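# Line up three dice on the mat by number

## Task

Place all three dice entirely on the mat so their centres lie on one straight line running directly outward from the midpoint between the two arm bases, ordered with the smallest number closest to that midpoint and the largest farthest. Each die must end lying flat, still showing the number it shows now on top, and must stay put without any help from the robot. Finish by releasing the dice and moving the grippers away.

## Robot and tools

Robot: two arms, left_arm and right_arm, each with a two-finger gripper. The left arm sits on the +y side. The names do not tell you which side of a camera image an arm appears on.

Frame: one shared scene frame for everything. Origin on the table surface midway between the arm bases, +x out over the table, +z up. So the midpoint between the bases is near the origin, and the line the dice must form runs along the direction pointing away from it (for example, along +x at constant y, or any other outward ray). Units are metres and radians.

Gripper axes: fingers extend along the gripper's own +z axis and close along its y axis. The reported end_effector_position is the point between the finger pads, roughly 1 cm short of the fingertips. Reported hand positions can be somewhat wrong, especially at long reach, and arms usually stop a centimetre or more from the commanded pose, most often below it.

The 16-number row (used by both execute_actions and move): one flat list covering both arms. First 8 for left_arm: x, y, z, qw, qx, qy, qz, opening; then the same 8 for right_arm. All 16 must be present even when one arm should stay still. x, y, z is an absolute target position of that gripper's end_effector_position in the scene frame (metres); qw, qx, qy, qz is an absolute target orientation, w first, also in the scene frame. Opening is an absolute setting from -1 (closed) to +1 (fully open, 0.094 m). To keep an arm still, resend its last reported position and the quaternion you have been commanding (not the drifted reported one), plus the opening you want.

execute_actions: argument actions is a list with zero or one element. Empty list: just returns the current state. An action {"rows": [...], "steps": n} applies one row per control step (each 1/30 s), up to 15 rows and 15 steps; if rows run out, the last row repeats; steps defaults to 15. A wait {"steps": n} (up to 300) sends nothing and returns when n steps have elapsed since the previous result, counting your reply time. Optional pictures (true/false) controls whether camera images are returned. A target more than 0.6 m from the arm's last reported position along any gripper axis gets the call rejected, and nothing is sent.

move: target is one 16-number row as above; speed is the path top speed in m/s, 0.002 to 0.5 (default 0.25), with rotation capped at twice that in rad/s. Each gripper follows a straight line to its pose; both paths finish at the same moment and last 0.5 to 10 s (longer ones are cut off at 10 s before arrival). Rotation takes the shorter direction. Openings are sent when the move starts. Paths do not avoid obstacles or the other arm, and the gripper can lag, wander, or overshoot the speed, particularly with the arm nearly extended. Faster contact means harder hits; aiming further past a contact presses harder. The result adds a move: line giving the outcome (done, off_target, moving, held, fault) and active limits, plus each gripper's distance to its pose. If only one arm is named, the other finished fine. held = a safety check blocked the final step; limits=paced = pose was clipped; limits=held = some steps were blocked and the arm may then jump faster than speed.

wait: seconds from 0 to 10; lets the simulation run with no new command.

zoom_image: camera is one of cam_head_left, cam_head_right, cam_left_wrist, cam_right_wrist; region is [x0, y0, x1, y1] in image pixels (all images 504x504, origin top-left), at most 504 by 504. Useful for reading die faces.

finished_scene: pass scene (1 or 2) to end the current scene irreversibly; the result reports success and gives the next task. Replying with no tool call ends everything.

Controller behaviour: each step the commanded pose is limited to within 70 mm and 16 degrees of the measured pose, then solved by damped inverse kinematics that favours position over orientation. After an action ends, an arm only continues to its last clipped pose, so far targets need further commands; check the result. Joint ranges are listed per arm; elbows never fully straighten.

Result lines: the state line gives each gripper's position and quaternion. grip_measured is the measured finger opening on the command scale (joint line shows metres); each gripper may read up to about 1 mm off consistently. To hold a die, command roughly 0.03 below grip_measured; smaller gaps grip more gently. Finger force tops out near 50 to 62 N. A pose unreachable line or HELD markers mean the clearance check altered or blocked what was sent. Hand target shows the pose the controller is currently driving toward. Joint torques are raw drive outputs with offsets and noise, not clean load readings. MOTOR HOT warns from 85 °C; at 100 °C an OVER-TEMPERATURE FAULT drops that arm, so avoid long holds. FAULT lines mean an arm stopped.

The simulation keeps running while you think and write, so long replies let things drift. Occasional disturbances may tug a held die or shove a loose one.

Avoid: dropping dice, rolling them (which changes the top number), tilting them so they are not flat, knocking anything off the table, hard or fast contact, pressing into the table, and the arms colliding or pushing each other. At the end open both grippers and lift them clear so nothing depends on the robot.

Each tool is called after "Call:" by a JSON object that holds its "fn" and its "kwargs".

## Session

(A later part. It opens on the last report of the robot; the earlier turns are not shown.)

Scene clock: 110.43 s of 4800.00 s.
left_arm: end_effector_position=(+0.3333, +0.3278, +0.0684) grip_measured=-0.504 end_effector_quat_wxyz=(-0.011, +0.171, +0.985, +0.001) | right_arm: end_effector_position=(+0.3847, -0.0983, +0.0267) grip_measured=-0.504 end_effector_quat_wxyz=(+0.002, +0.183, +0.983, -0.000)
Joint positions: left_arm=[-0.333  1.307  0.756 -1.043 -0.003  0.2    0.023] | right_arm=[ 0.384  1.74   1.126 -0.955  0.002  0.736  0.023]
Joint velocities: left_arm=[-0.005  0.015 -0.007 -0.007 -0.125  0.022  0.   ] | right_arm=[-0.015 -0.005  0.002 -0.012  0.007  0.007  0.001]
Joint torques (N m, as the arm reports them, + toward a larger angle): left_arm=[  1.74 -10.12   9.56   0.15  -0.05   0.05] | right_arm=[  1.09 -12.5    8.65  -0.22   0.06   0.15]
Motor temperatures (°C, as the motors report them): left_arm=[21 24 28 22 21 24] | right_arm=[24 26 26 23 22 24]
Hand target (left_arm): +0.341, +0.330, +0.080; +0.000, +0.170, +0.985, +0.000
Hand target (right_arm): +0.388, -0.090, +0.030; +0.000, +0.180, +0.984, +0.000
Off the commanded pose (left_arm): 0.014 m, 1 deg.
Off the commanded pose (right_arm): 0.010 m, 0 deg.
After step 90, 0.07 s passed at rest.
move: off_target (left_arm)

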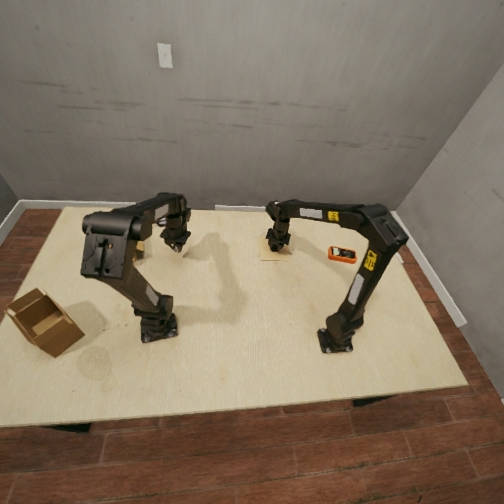

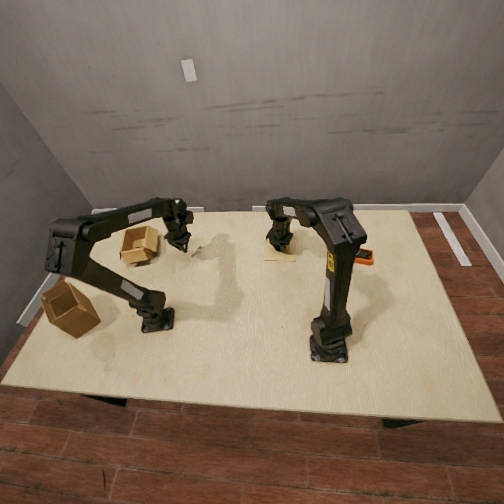

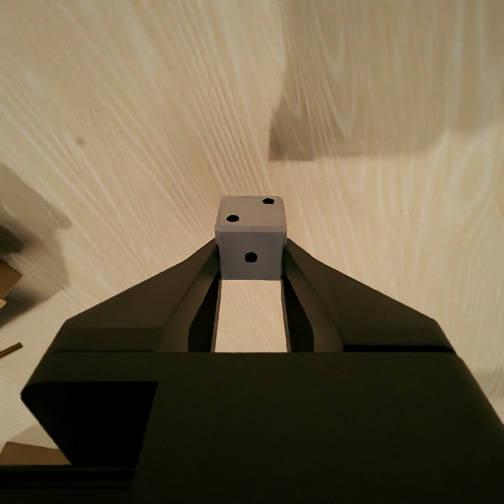

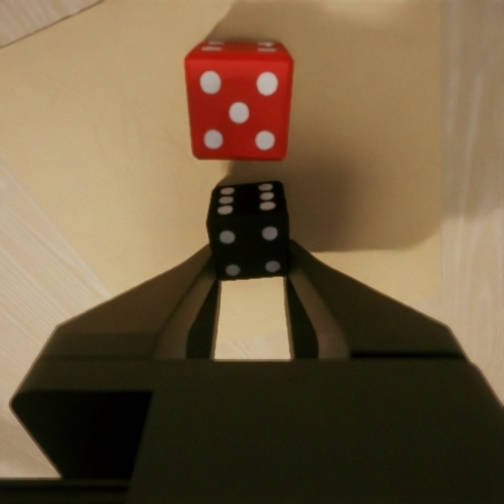

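Call:
{"fn": "move", "kwargs": {"target": [0.341,0.33,0.08,0,0.17,0.985,0,-0.6,0.386,-0.087,0.014,0,0.18,0.984,0,-0.6], "speed": 0.03}}

Call:
{"fn": "move", "kwargs": {"target": [0.341,0.33,0.08,0,0.17,0.985,0,-0.6,0.386,-0.094,0.02,0,0.18,0.984,0,0.3], "speed": 0.03}}

Call:
{"fn": "move", "kwargs": {"target": [0.341,0.25,0.1,0,0.17,0.985,0,-0.6,0.38,-0.11,0.11,0,0.18,0.984,0,0.3]}}

Call:
{"fn": "move", "kwargs": {"target": [0.341,0.1,0.1,0,0.18,0.984,0,-0.6,0.2,-0.42,0.16,0,0.18,0.984,0,0.3], "speed": 0.4}}

Call:
{"fn": "move", "kwargs": {"target": [0.347,-0.081,0.05,0,0.18,0.984,0,-0.6,0.2,-0.42,0.16,0,0.18,0.984,0,0.3], "speed": 0.2}}

Scene clock: 121.67 s of 4800.00 s.
left_arm: end_effector_position=(+0.3333, +0.3278, +0.0684) grip_measured=-0.504 end_effector_quat_wxyz=(-0.011, +0.171, +0.985, +0.001) | right_arm: end_effector_position=(+0.3850, -0.0951, +0.0267) grip_measured=-0.504 end_effector_quat_wxyz=(+0.004, +0.183, +0.983, +0.001)
Joint positions: left_arm=[-0.333  1.307  0.756 -1.043 -0.003  0.2    0.023] | right_arm=[ 0.39   1.74   1.126 -0.95   0.002  0.743  0.023]
Joint velocities: left_arm=[-0.015 -0.015  0.002  0.012 -0.022 -0.022 -0.   ] | right_arm=[-0.015 -0.015 -0.007  0.017  0.007 -0.022 -0.001]
Joint torques (N m, as the arm reports them, + toward a larger angle): left_arm=[ 1.31 -8.64  9.64  0.   -0.01  0.02] | right_arm=[  1.47 -11.21   7.45   1.35   0.05   0.12]
Motor temperatures (°C, as the motors report them): left_arm=[21 24 28 22 21 24] | right_arm=[24 26 27 23 22 24]
Hand target (left_arm): +0.341, +0.330, +0.080; +0.000, +0.170, +0.985, +0.000
Hand target (right_arm): +0.386, -0.087, +0.014; +0.000, +0.180, +0.984, +0.000
Off the commanded pose (left_arm): 0.014 m, 1 deg.
Off the commanded pose (right_arm): 0.015 m, 1 deg.
After step 90, 7.37 s passed at rest.
move: off_target (left_arm, right_arm)

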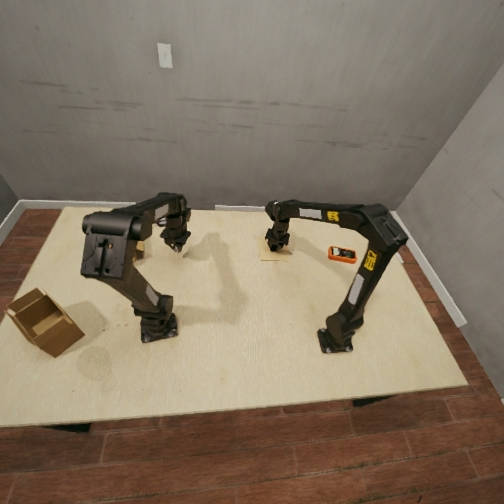

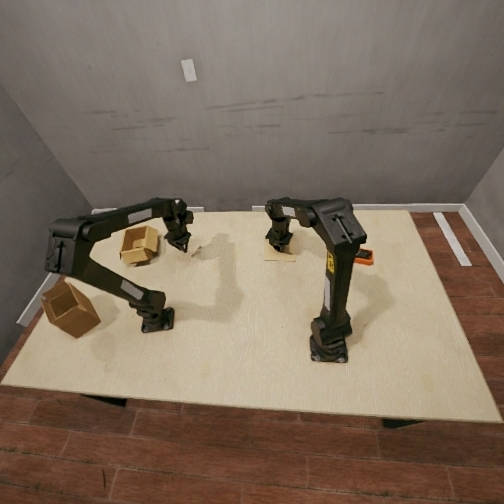

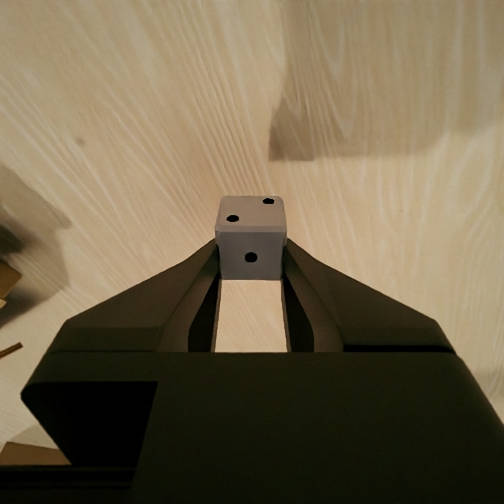

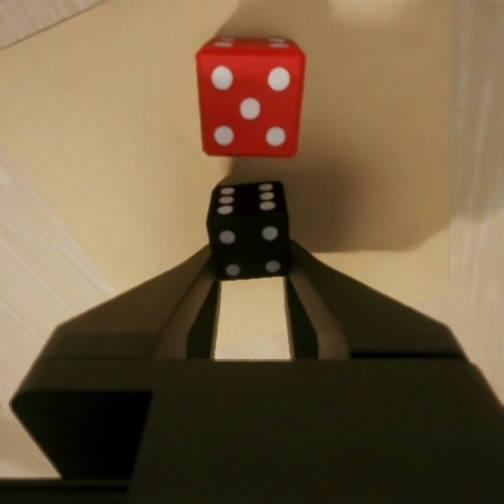

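Scene clock: 122.37 s of 4800.00 s.
left_arm: end_effector_position=(+0.3333, +0.3278, +0.0684) grip_measured=-0.504 end_effector_quat_wxyz=(-0.011, +0.171, +0.985, +0.001) | right_arm: end_effector_position=(+0.3845, -0.0954, +0.0263) grip_measured=+0.298 end_effector_quat_wxyz=(+0.004, +0.183, +0.983, +0.001)
Joint positions: left_arm=[-0.333  1.307  0.756 -1.043 -0.003  0.2    0.023] | right_arm=[ 0.39   1.74   1.125 -0.95   0.003  0.743  0.061]
Joint velocities: left_arm=[ 0.005  0.015 -0.007  0.002 -0.051  0.007 -0.001] | right_arm=[-0.005 -0.005  0.002 -0.007 -0.022  0.037 -0.001]
Joint torques (N m, as the arm reports them, + toward a larger angle): left_arm=[ 2.01 -9.56  9.62  0.1  -0.03  0.01] | right_arm=[  0.35 -12.47   7.3    0.81   0.05  -0.02]
Motor temperatures (°C, as the motors report them): left_arm=[21 24 28 22 21 24] | right_arm=[24 26 27 23 22 24]
Hand target (left_arm): +0.341, +0.330, +0.080; +0.000, +0.170, +0.985, +0.000
Hand target (right_arm): +0.386, -0.094, +0.020; -0.000, +0.180, +0.984, -0.000
Off the commanded pose (left_arm): 0.014 m, 1 deg.
Off the commanded pose (right_arm): 0.007 m, 1 deg.
move: off_target (left_arm)

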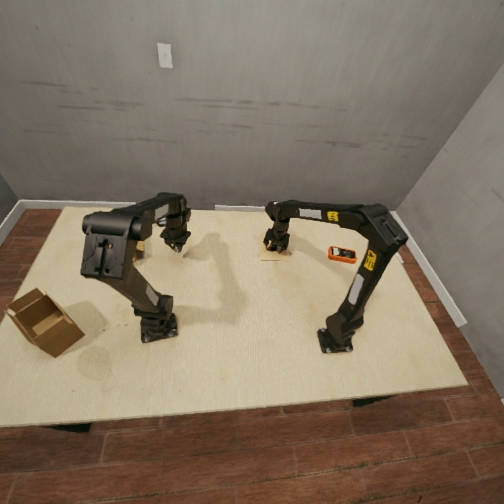

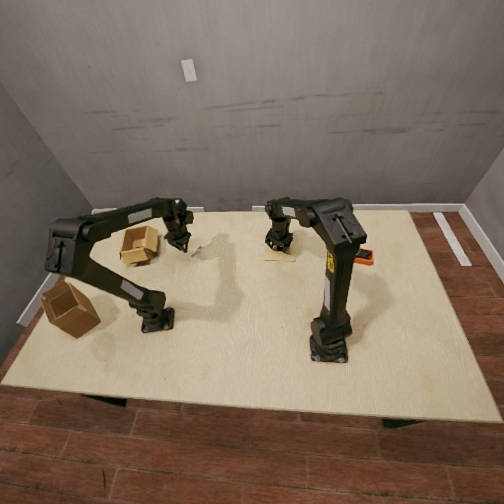

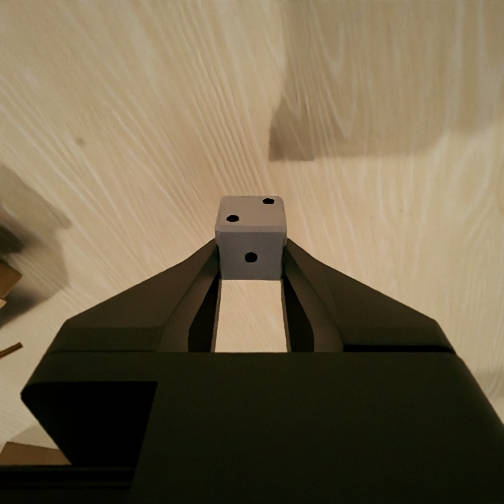

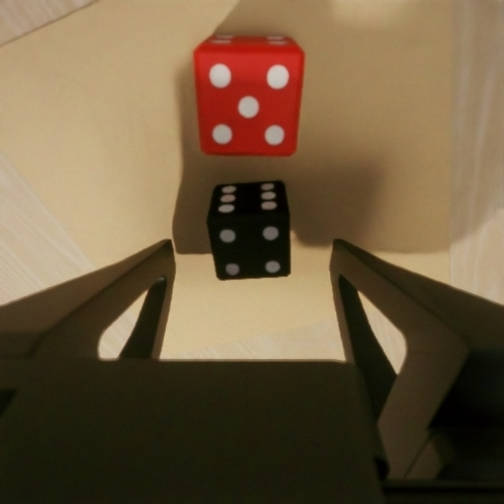

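Scene clock: 123.33 s of 4800.00 s.
left_arm: end_effector_position=(+0.3258, +0.2570, +0.0860) grip_measured=-0.504 end_effector_quat_wxyz=(-0.014, +0.176, +0.984, +0.002) | right_arm: end_effector_position=(+0.3695, -0.1110, +0.1002) grip_measured=+0.298 end_effector_quat_wxyz=(-0.005, +0.181, +0.984, -0.005)
Joint positions: left_arm=[-0.555  1.313  0.815 -1.102  0.002 -0.011  0.023] | right_arm=[ 0.37   1.607  1.173 -1.15   0.003  0.718  0.061]
Joint velocities: left_arm=[-0.015 -0.005 -0.007 -0.007 -0.007 -0.066 -0.   ] | right_arm=[-0.024 -0.024  0.022 -0.007 -0.022 -0.037  0.001]
Joint torques (N m, as the arm reports them, + toward a larger angle): left_arm=[ 0.34 -8.71 12.1  -0.19 -0.26 -0.14] | right_arm=[ -1.14 -12.05  10.04  -0.15   0.09   0.03]
Motor temperatures (°C, as the motors report them): left_arm=[21 24 28 22 21 24] | right_arm=[24 26 27 23 22 24]
Hand target (left_arm): +0.340, +0.251, +0.100; -0.001, +0.170, +0.985, +0.000
Hand target (right_arm): +0.379, -0.111, +0.110; +0.000, +0.180, +0.984, -0.000
Off the commanded pose (left_arm): 0.022 m, 2 deg.
Off the commanded pose (right_arm): 0.014 m, 1 deg.
move: off_target (left_arm, right_arm)

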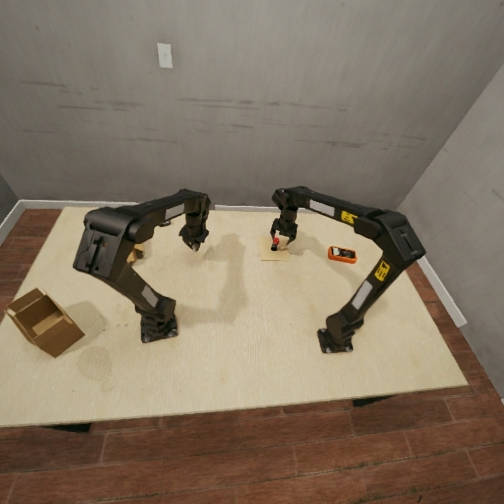

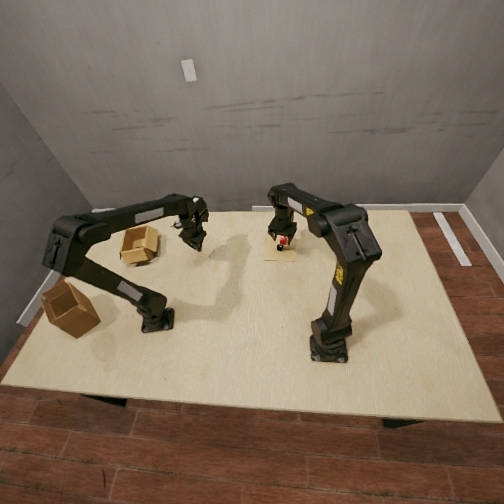

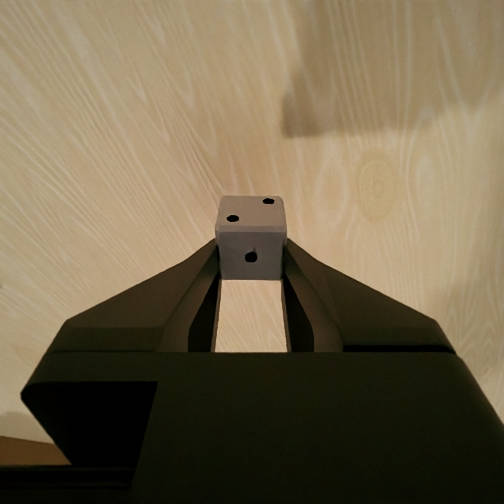

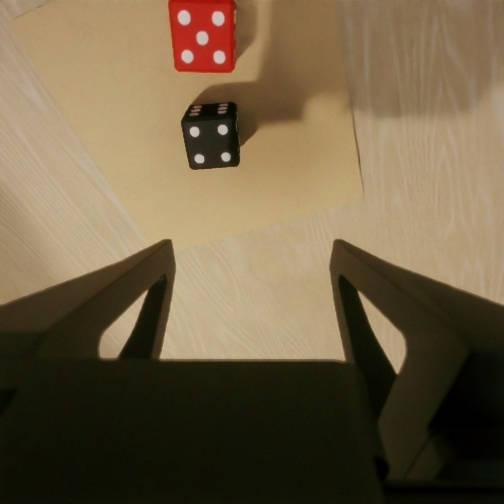

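Scene clock: 125.00 s of 4800.00 s.
left_arm: end_effector_position=(+0.3277, +0.1146, +0.0843) grip_measured=-0.504 end_effector_quat_wxyz=(-0.018, +0.184, +0.983, +0.008) | right_arm: end_effector_position=(+0.1936, -0.4204, +0.1504) grip_measured=+0.298 end_effector_quat_wxyz=(-0.011, +0.189, +0.982, -0.004)
Joint positions: left_arm=[-0.895  1.517  1.019 -1.112  0.004 -0.336  0.023] | right_arm=[-0.542  1.143  0.859 -1.305  0.015 -0.178  0.061]
Joint velocities: left_arm=[-0.015  0.005 -0.007  0.002 -0.037 -0.007  0.001] | right_arm=[ 0.005 -0.005 -0.002 -0.007  0.037  0.081 -0.   ]
Joint torques (N m, as the arm reports them, + toward a larger angle): left_arm=[  0.07 -12.2   12.39  -0.07  -0.36  -0.16] | right_arm=[ 0.46 -6.33  9.59 -0.05 -0.05 -0.01]
Motor temperatures (°C, as the motors report them): left_arm=[21 24 28 22 21 24] | right_arm=[24 26 27 23 22 24]
Hand target (left_arm): +0.341, +0.102, +0.101; -0.002, +0.180, +0.984, +0.001
Hand target (right_arm): +0.197, -0.419, +0.159; -0.006, +0.180, +0.984, -0.004
Off the commanded pose (left_arm): 0.025 m, 2 deg.
Off the commanded pose (right_arm): 0.012 m, 2 deg.
move: off_target (left_arm, right_arm)

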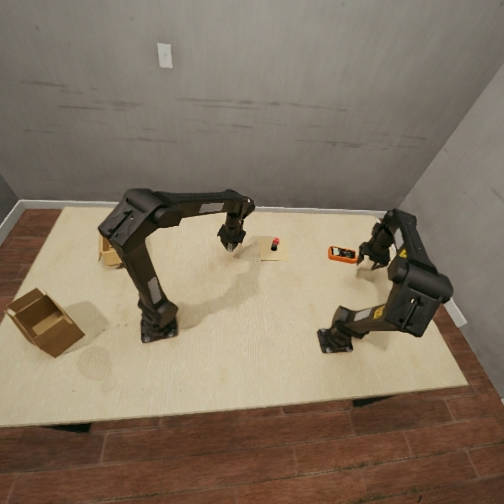

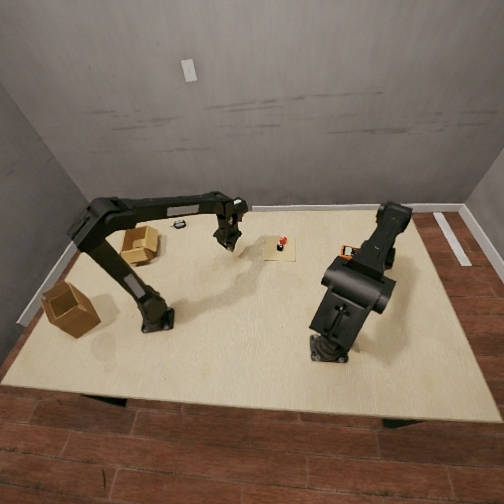

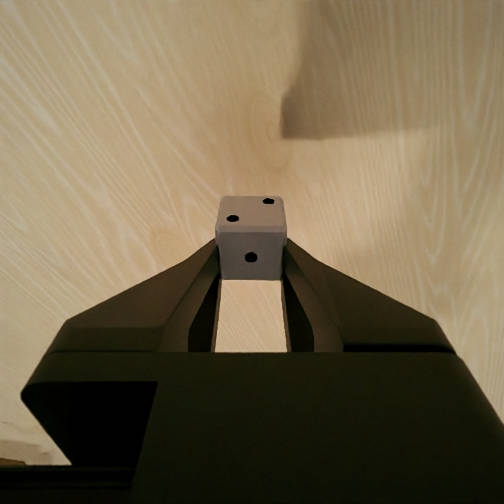

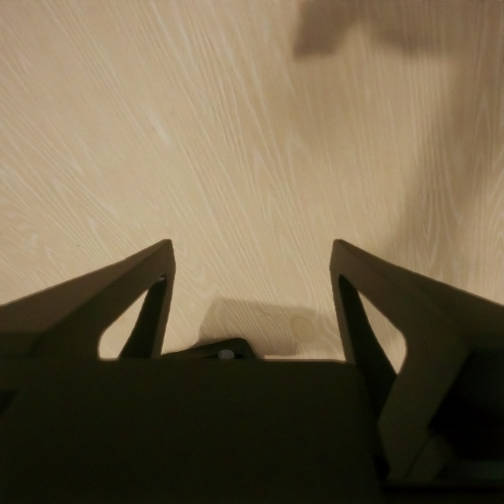

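Scene clock: 126.40 s of 4800.00 s.
left_arm: end_effector_position=(+0.3364, -0.0632, +0.0327) grip_measured=-0.504 end_effector_quat_wxyz=(-0.019, +0.186, +0.982, +0.015) | right_arm: end_effector_position=(+0.1946, -0.4188, +0.1504) grip_measured=+0.298 end_effector_quat_wxyz=(-0.009, +0.186, +0.983, +0.002)
Joint positions: left_arm=[-1.141  1.91   1.399 -1.108  0.005 -0.578  0.023] | right_arm=[-0.542  1.143  0.859 -1.305  0.004 -0.184  0.061]
Joint velocities: left_arm=[-0.015  0.005 -0.017 -0.007 -0.051  0.022 -0.001] | right_arm=[ 0.005 -0.015  0.007  0.002 -0.007 -0.037 -0.   ]
Joint torques (N m, as the arm reports them, + toward a larger angle): left_arm=[  0.22 -18.53  12.11   0.15  -0.4   -0.16] | right_arm=[ 0.25 -6.48  9.73  0.07 -0.06 -0.05]
Motor temperatures (°C, as the motors report them): left_arm=[21 24 29 22 21 24] | right_arm=[24 26 27 23 22 24]
Hand target (left_arm): +0.347, -0.079, +0.052; -0.001, +0.180, +0.984, +0.001
Hand target (right_arm): +0.200, -0.420, +0.160; +0.000, +0.180, +0.984, -0.000
Off the commanded pose (left_arm): 0.027 m, 3 deg.
Off the commanded pose (right_arm): 0.011 m, 1 deg.
move: off_target (left_arm, right_arm)

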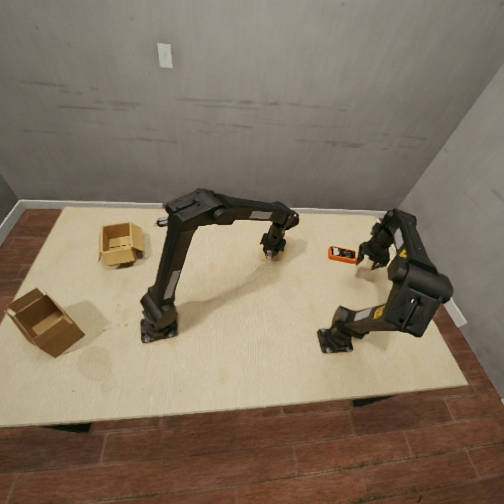

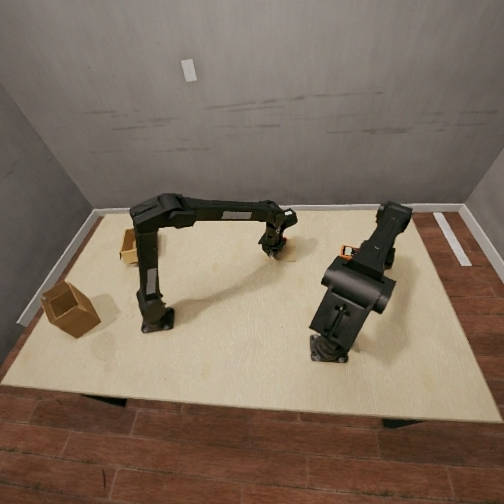

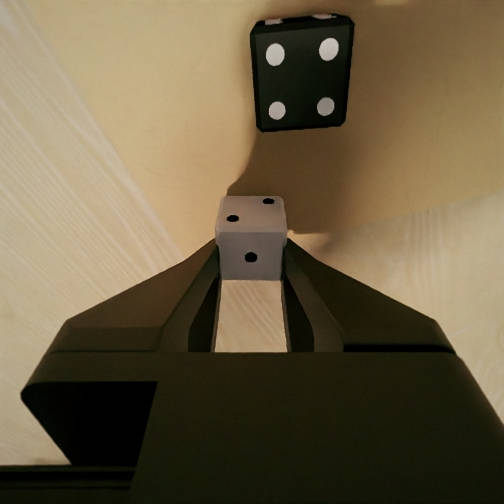

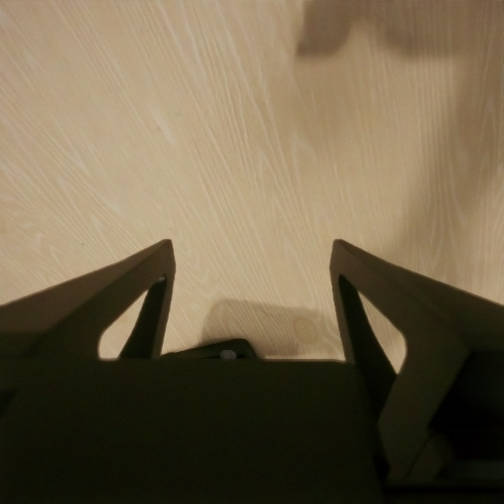

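Call:
{"fn": "move", "kwargs": {"target": [0.355,-0.092,0.048,0,0.18,0.984,0,-0.6,0.2,-0.42,0.16,0,0.18,0.984,0,0.3], "speed": 0.04}}

Scene clock: 132.33 s of 4800.00 s.
left_arm: end_effector_position=(+0.3455, -0.0761, +0.0336) grip_measured=-0.504 end_effector_quat_wxyz=(-0.013, +0.183, +0.983, +0.009) | right_arm: end_effector_position=(+0.1946, -0.4188, +0.1504) grip_measured=+0.298 end_effector_quat_wxyz=(-0.009, +0.186, +0.983, +0.002)
Joint positions: left_arm=[-1.141  1.935  1.442 -1.109  0.005 -0.583  0.023] | right_arm=[-0.542  1.143  0.859 -1.305  0.003 -0.184  0.061]
Joint velocities: left_arm=[ 0.005 -0.005 -0.007 -0.007 -0.051 -0.022 -0.   ] | right_arm=[-0.005  0.005  0.012 -0.012 -0.022  0.007 -0.001]
Joint torques (N m, as the arm reports them, + toward a larger angle): left_arm=[ -0.09 -18.28  12.55  -0.01  -0.37  -0.14] | right_arm=[ 0.15 -6.81  9.72  0.07 -0.09 -0.01]
Motor temperatures (°C, as the motors report them): left_arm=[21 25 29 22 21 24] | right_arm=[24 26 27 23 22 24]
Hand target (left_arm): +0.355, -0.091, +0.048; +0.000, +0.180, +0.984, -0.001
Hand target (right_arm): +0.200, -0.420, +0.160; +0.000, +0.180, +0.984, -0.000
Off the commanded pose (left_arm): 0.023 m, 2 deg.
Off the commanded pose (right_arm): 0.011 m, 1 deg.
After step 90, 1.67 s passed at rest.
move: off_target (left_arm, right_arm)

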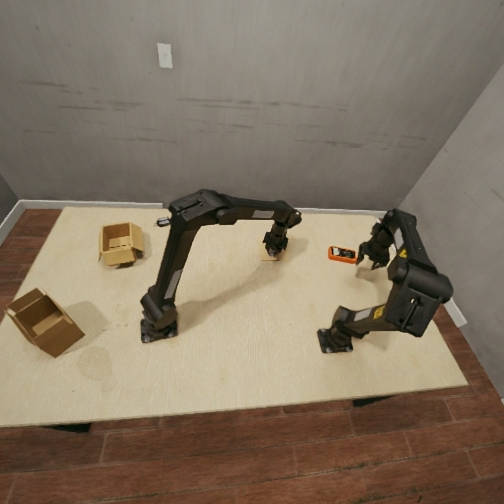

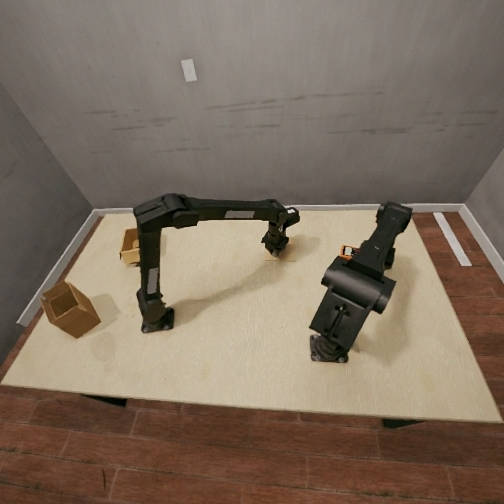

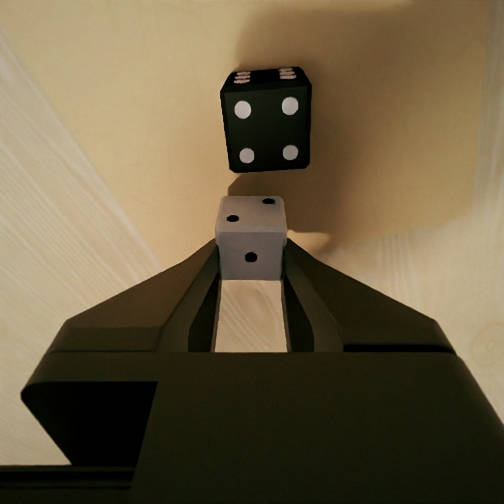

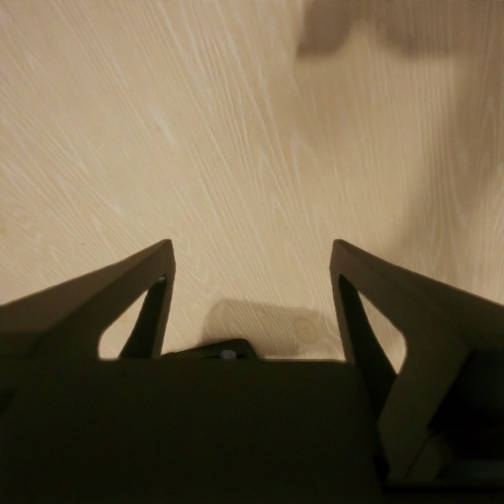

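Call:
{"fn": "move", "kwargs": {"target": [0.352,-0.086,0.018,0,0.18,0.984,0,-0.6,0.2,-0.42,0.16,0,0.18,0.984,0,0.3], "speed": 0.04}}

Scene clock: 138.17 s of 4800.00 s.
left_arm: end_effector_position=(+0.3499, -0.0822, +0.0286) grip_measured=-0.504 end_effector_quat_wxyz=(-0.004, +0.183, +0.983, +0.000) | right_arm: end_effector_position=(+0.1946, -0.4188, +0.1504) grip_measured=+0.298 end_effector_quat_wxyz=(-0.009, +0.186, +0.983, +0.002)
Joint positions: left_arm=[-1.141  1.944  1.442 -1.074  0.005 -0.583  0.023] | right_arm=[-0.542  1.143  0.859 -1.305  0.003 -0.184  0.061]
Joint velocities: left_arm=[-0.015  0.005 -0.012  0.002  0.051  0.007  0.001] | right_arm=[-0.005 -0.015 -0.007 -0.012  0.037  0.022 -0.   ]
Joint torques (N m, as the arm reports them, + toward a larger angle): left_arm=[ -0.12 -17.2    8.05   1.46  -0.41  -0.18] | right_arm=[ 0.57 -6.54  9.75  0.14 -0.04 -0.03]
Motor temperatures (°C, as the motors report them): left_arm=[21 26 30 22 21 24] | right_arm=[24 26 28 23 22 24]
Hand target (left_arm): +0.352, -0.086, +0.018; -0.000, +0.180, +0.984, +0.000
Hand target (right_arm): +0.200, -0.420, +0.160; +0.000, +0.180, +0.984, -0.000
Off the commanded pose (left_arm): 0.011 m, 1 deg.
Off the commanded pose (right_arm): 0.011 m, 1 deg.
After step 90, 2.10 s passed at rest.
move: off_target (left_arm, right_arm)

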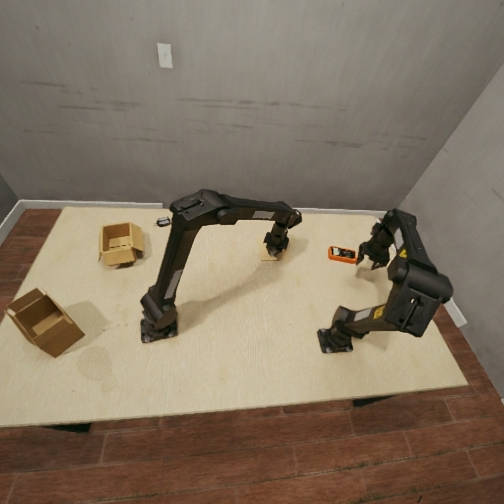

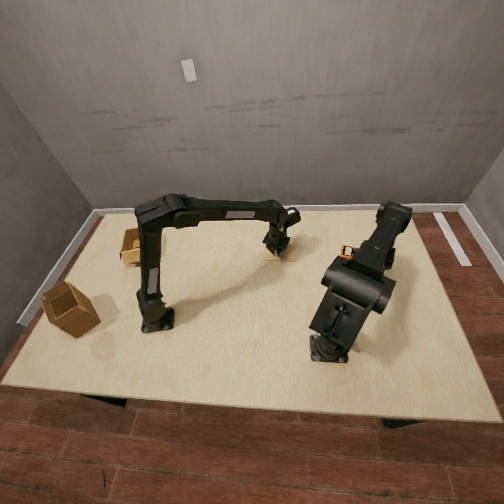

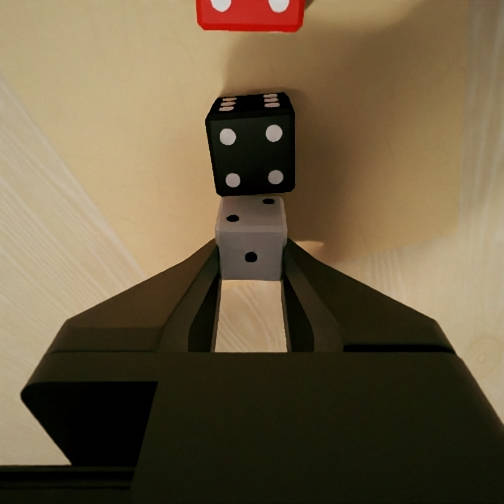

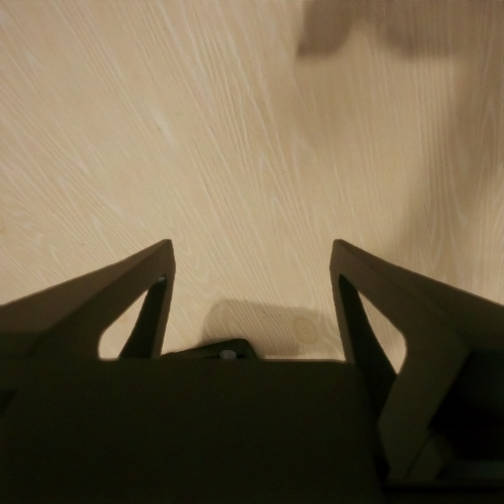

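Aligned.

Call:
{"fn": "move", "kwargs": {"target": [0.35,-0.083,0.02,0,0.18,0.984,0,0.3,0.2,-0.42,0.16,0,0.18,0.984,0,0.3], "speed": 0.03}}

Call:
{"fn": "move", "kwargs": {"target": [0.35,-0.083,0.13,0,0.18,0.984,0,0.3,0.2,-0.42,0.16,0,0.18,0.984,0,0.3]}}

Call:
{"fn": "move", "kwargs": {"target": [0.3,0.25,0.16,0,0.18,0.984,0,0.3,0.2,-0.42,0.16,0,0.18,0.984,0,0.3], "speed": 0.4}}

Scene clock: 146.03 s of 4800.00 s.
left_arm: end_effector_position=(+0.3485, -0.0802, +0.0232) grip_measured=+0.298 end_effector_quat_wxyz=(-0.005, +0.183, +0.983, +0.002) | right_arm: end_effector_position=(+0.1946, -0.4188, +0.1504) grip_measured=+0.298 end_effector_quat_wxyz=(-0.009, +0.186, +0.983, +0.002)
Joint positions: left_arm=[-1.141  1.949  1.433 -1.066  0.005 -0.583  0.061] | right_arm=[-0.542  1.143  0.859 -1.305  0.003 -0.184  0.061]
Joint velocities: left_arm=[-0.015 -0.005 -0.002  0.012  0.007 -0.022  0.   ] | right_arm=[ 0.005 -0.005  0.012  0.012  0.022  0.051  0.001]
Joint torques (N m, as the arm reports them, + toward a larger angle): left_arm=[ -0.56 -17.88   7.76   1.16  -0.41  -0.13] | right_arm=[ 0.01 -7.06  9.72  0.06 -0.07 -0.02]
Motor temperatures (°C, as the motors report them): left_arm=[21 26 29 22 21 24] | right_arm=[24 26 28 23 22 24]
Hand target (left_arm): +0.350, -0.083, +0.020; +0.000, +0.180, +0.984, -0.000
Hand target (right_arm): +0.200, -0.420, +0.160; +0.000, +0.180, +0.984, -0.000
Off the commanded pose (left_arm): 0.004 m, 1 deg.
Off the commanded pose (right_arm): 0.011 m, 1 deg.
After step 90, 4.10 s passed at rest.
move: off_target (right_arm)

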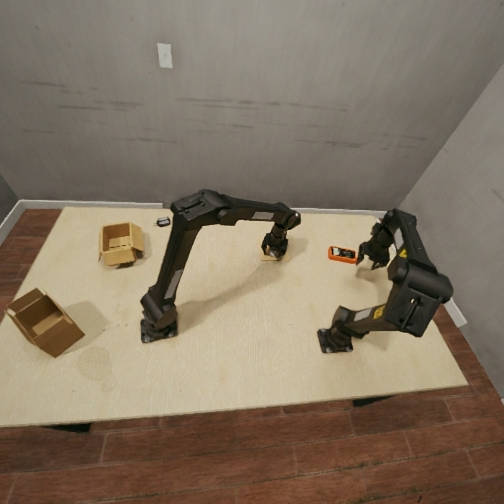

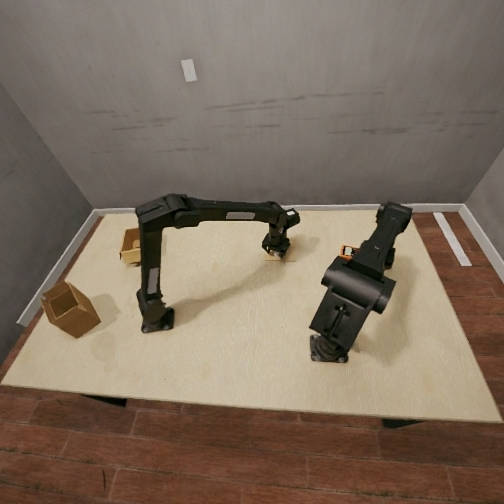

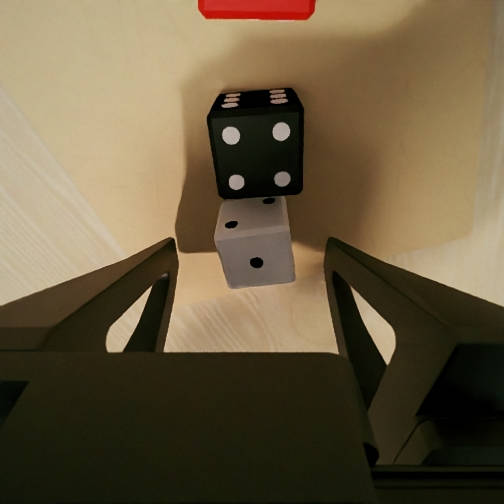

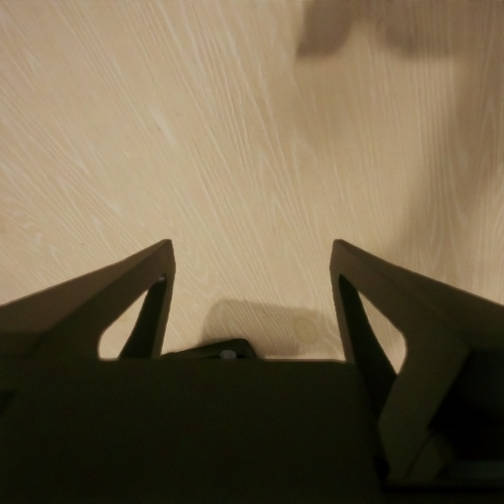

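Scene clock: 147.03 s of 4800.00 s.
left_arm: end_effector_position=(+0.3443, -0.0743, +0.1169) grip_measured=+0.298 end_effector_quat_wxyz=(-0.009, +0.183, +0.983, +0.005) | right_arm: end_effector_position=(+0.1946, -0.4188, +0.1504) grip_measured=+0.298 end_effector_quat_wxyz=(-0.009, +0.186, +0.983, +0.002)
Joint positions: left_arm=[-1.141  1.839  1.534 -1.286  0.005 -0.583  0.061] | right_arm=[-0.542  1.143  0.859 -1.305  0.003 -0.184  0.061]
Joint velocities: left_arm=[-0.015 -0.015 -0.007 -0.017 -0.139 -0.007 -0.001] | right_arm=[ 0.005 -0.005  0.007 -0.002 -0.051  0.051 -0.001]
Joint torques (N m, as the arm reports them, + toward a larger angle): left_arm=[  0.14 -18.35  11.87  -0.13  -0.36  -0.12] | right_arm=[ 0.01 -7.17  9.85  0.19 -0.04  0.  ]
Motor temperatures (°C, as the motors report them): left_arm=[21 26 29 22 21 24] | right_arm=[24 26 28 23 22 24]
Hand target (left_arm): +0.350, -0.083, +0.129; +0.000, +0.180, +0.984, -0.000
Hand target (right_arm): +0.200, -0.420, +0.160; +0.000, +0.180, +0.984, -0.000
Off the commanded pose (left_arm): 0.017 m, 1 deg.
Off the commanded pose (right_arm): 0.011 m, 1 deg.
move: off_target (left_arm, right_arm); limits=paced

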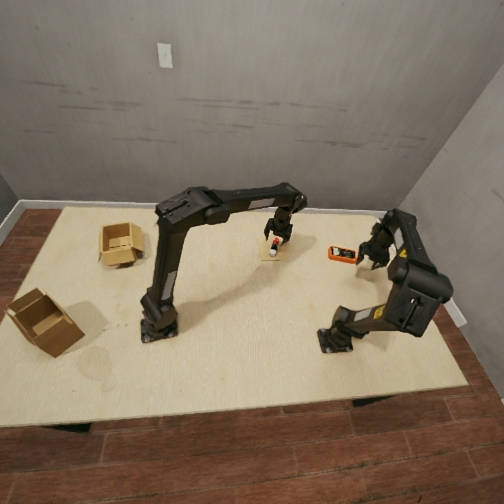

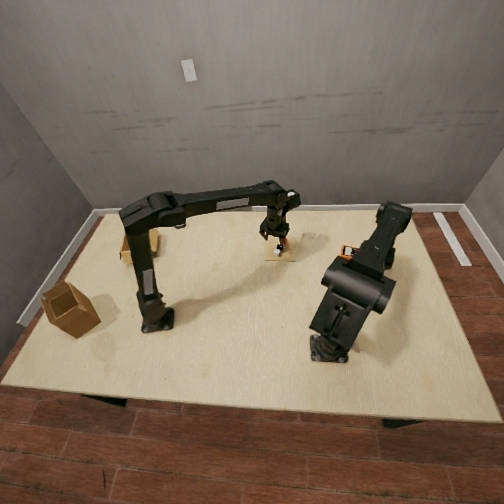

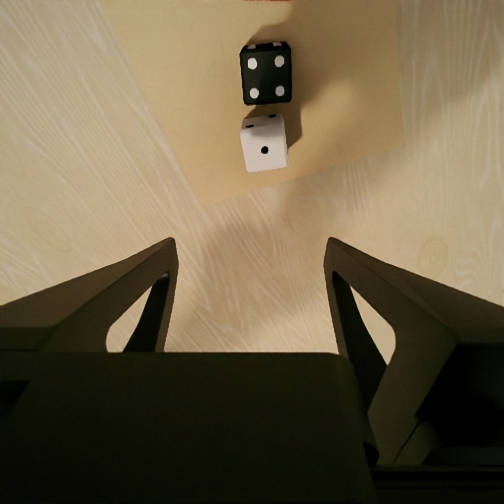

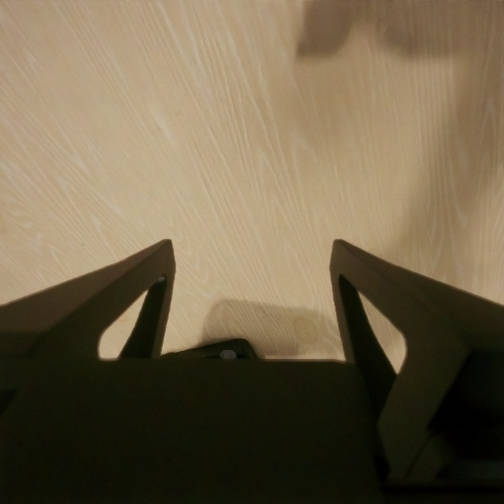

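Scene clock: 148.57 s of 4800.00 s.
left_arm: end_effector_position=(+0.3020, +0.2480, +0.1573) grip_measured=+0.298 end_effector_quat_wxyz=(+0.009, +0.172, +0.985, -0.002) | right_arm: end_effector_position=(+0.1946, -0.4188, +0.1504) grip_measured=+0.298 end_effector_quat_wxyz=(-0.009, +0.186, +0.983, +0.002)
Joint positions: left_arm=[-0.613  1.146  0.88  -1.286 -0.001 -0.078  0.061] | right_arm=[-0.542  1.143  0.859 -1.305  0.003 -0.184  0.061]
Joint velocities: left_arm=[-0.005 -0.005  0.012 -0.017  0.007 -0.022 -0.001] | right_arm=[-0.005 -0.015 -0.012  0.017 -0.037 -0.066  0.   ]
Joint torques (N m, as the arm reports them, + toward a larger angle): left_arm=[-0.02 -7.22  9.17  0.2   0.03  0.07] | right_arm=[-0.09 -6.69  9.79  0.03 -0.07 -0.02]
Motor temperatures (°C, as the motors report them): left_arm=[21 26 29 22 21 24] | right_arm=[24 26 28 23 22 24]
Hand target (left_arm): +0.299, +0.248, +0.157; +0.002, +0.180, +0.984, -0.002
Hand target (right_arm): +0.200, -0.420, +0.160; +0.000, +0.180, +0.984, -0.000
Off the commanded pose (left_arm): 0.004 m, 1 deg.
Off the commanded pose (right_arm): 0.011 m, 1 deg.
move: off_target (right_arm)

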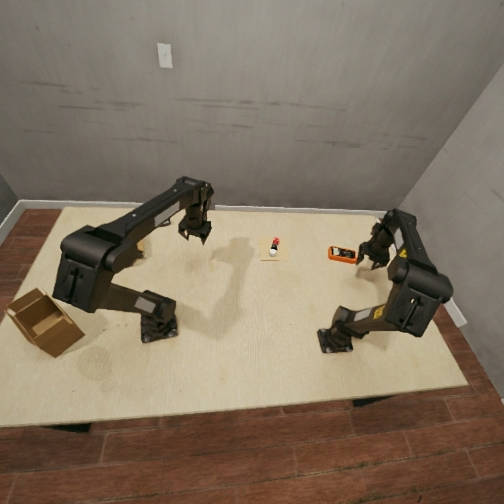

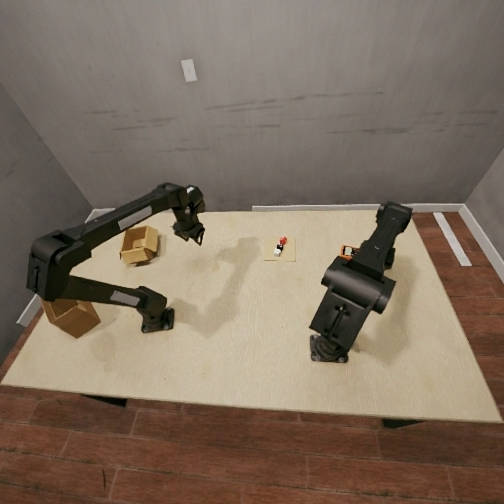

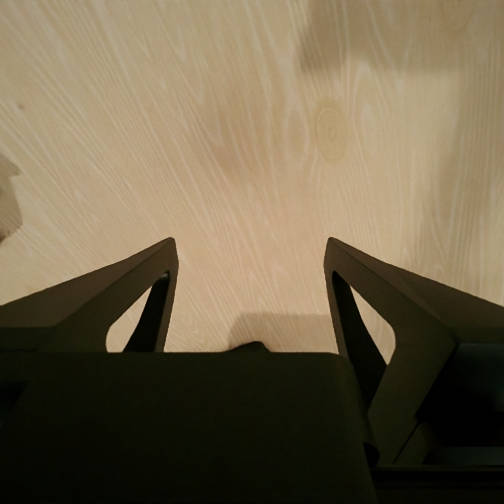

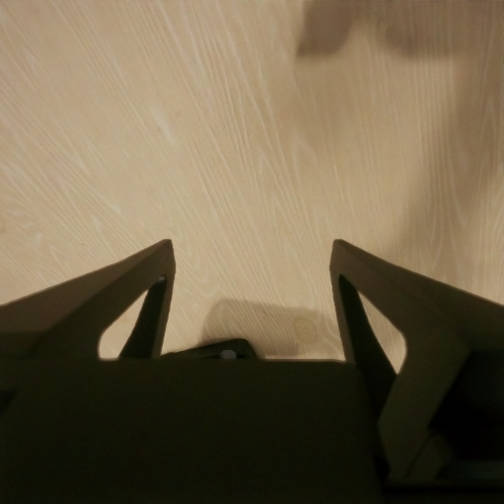

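On the mat, line consistent with the midpoint.

Call:
{"fn": "finished_scene", "kwargs": {"scene": 1}}

The scene is finished: the task was done.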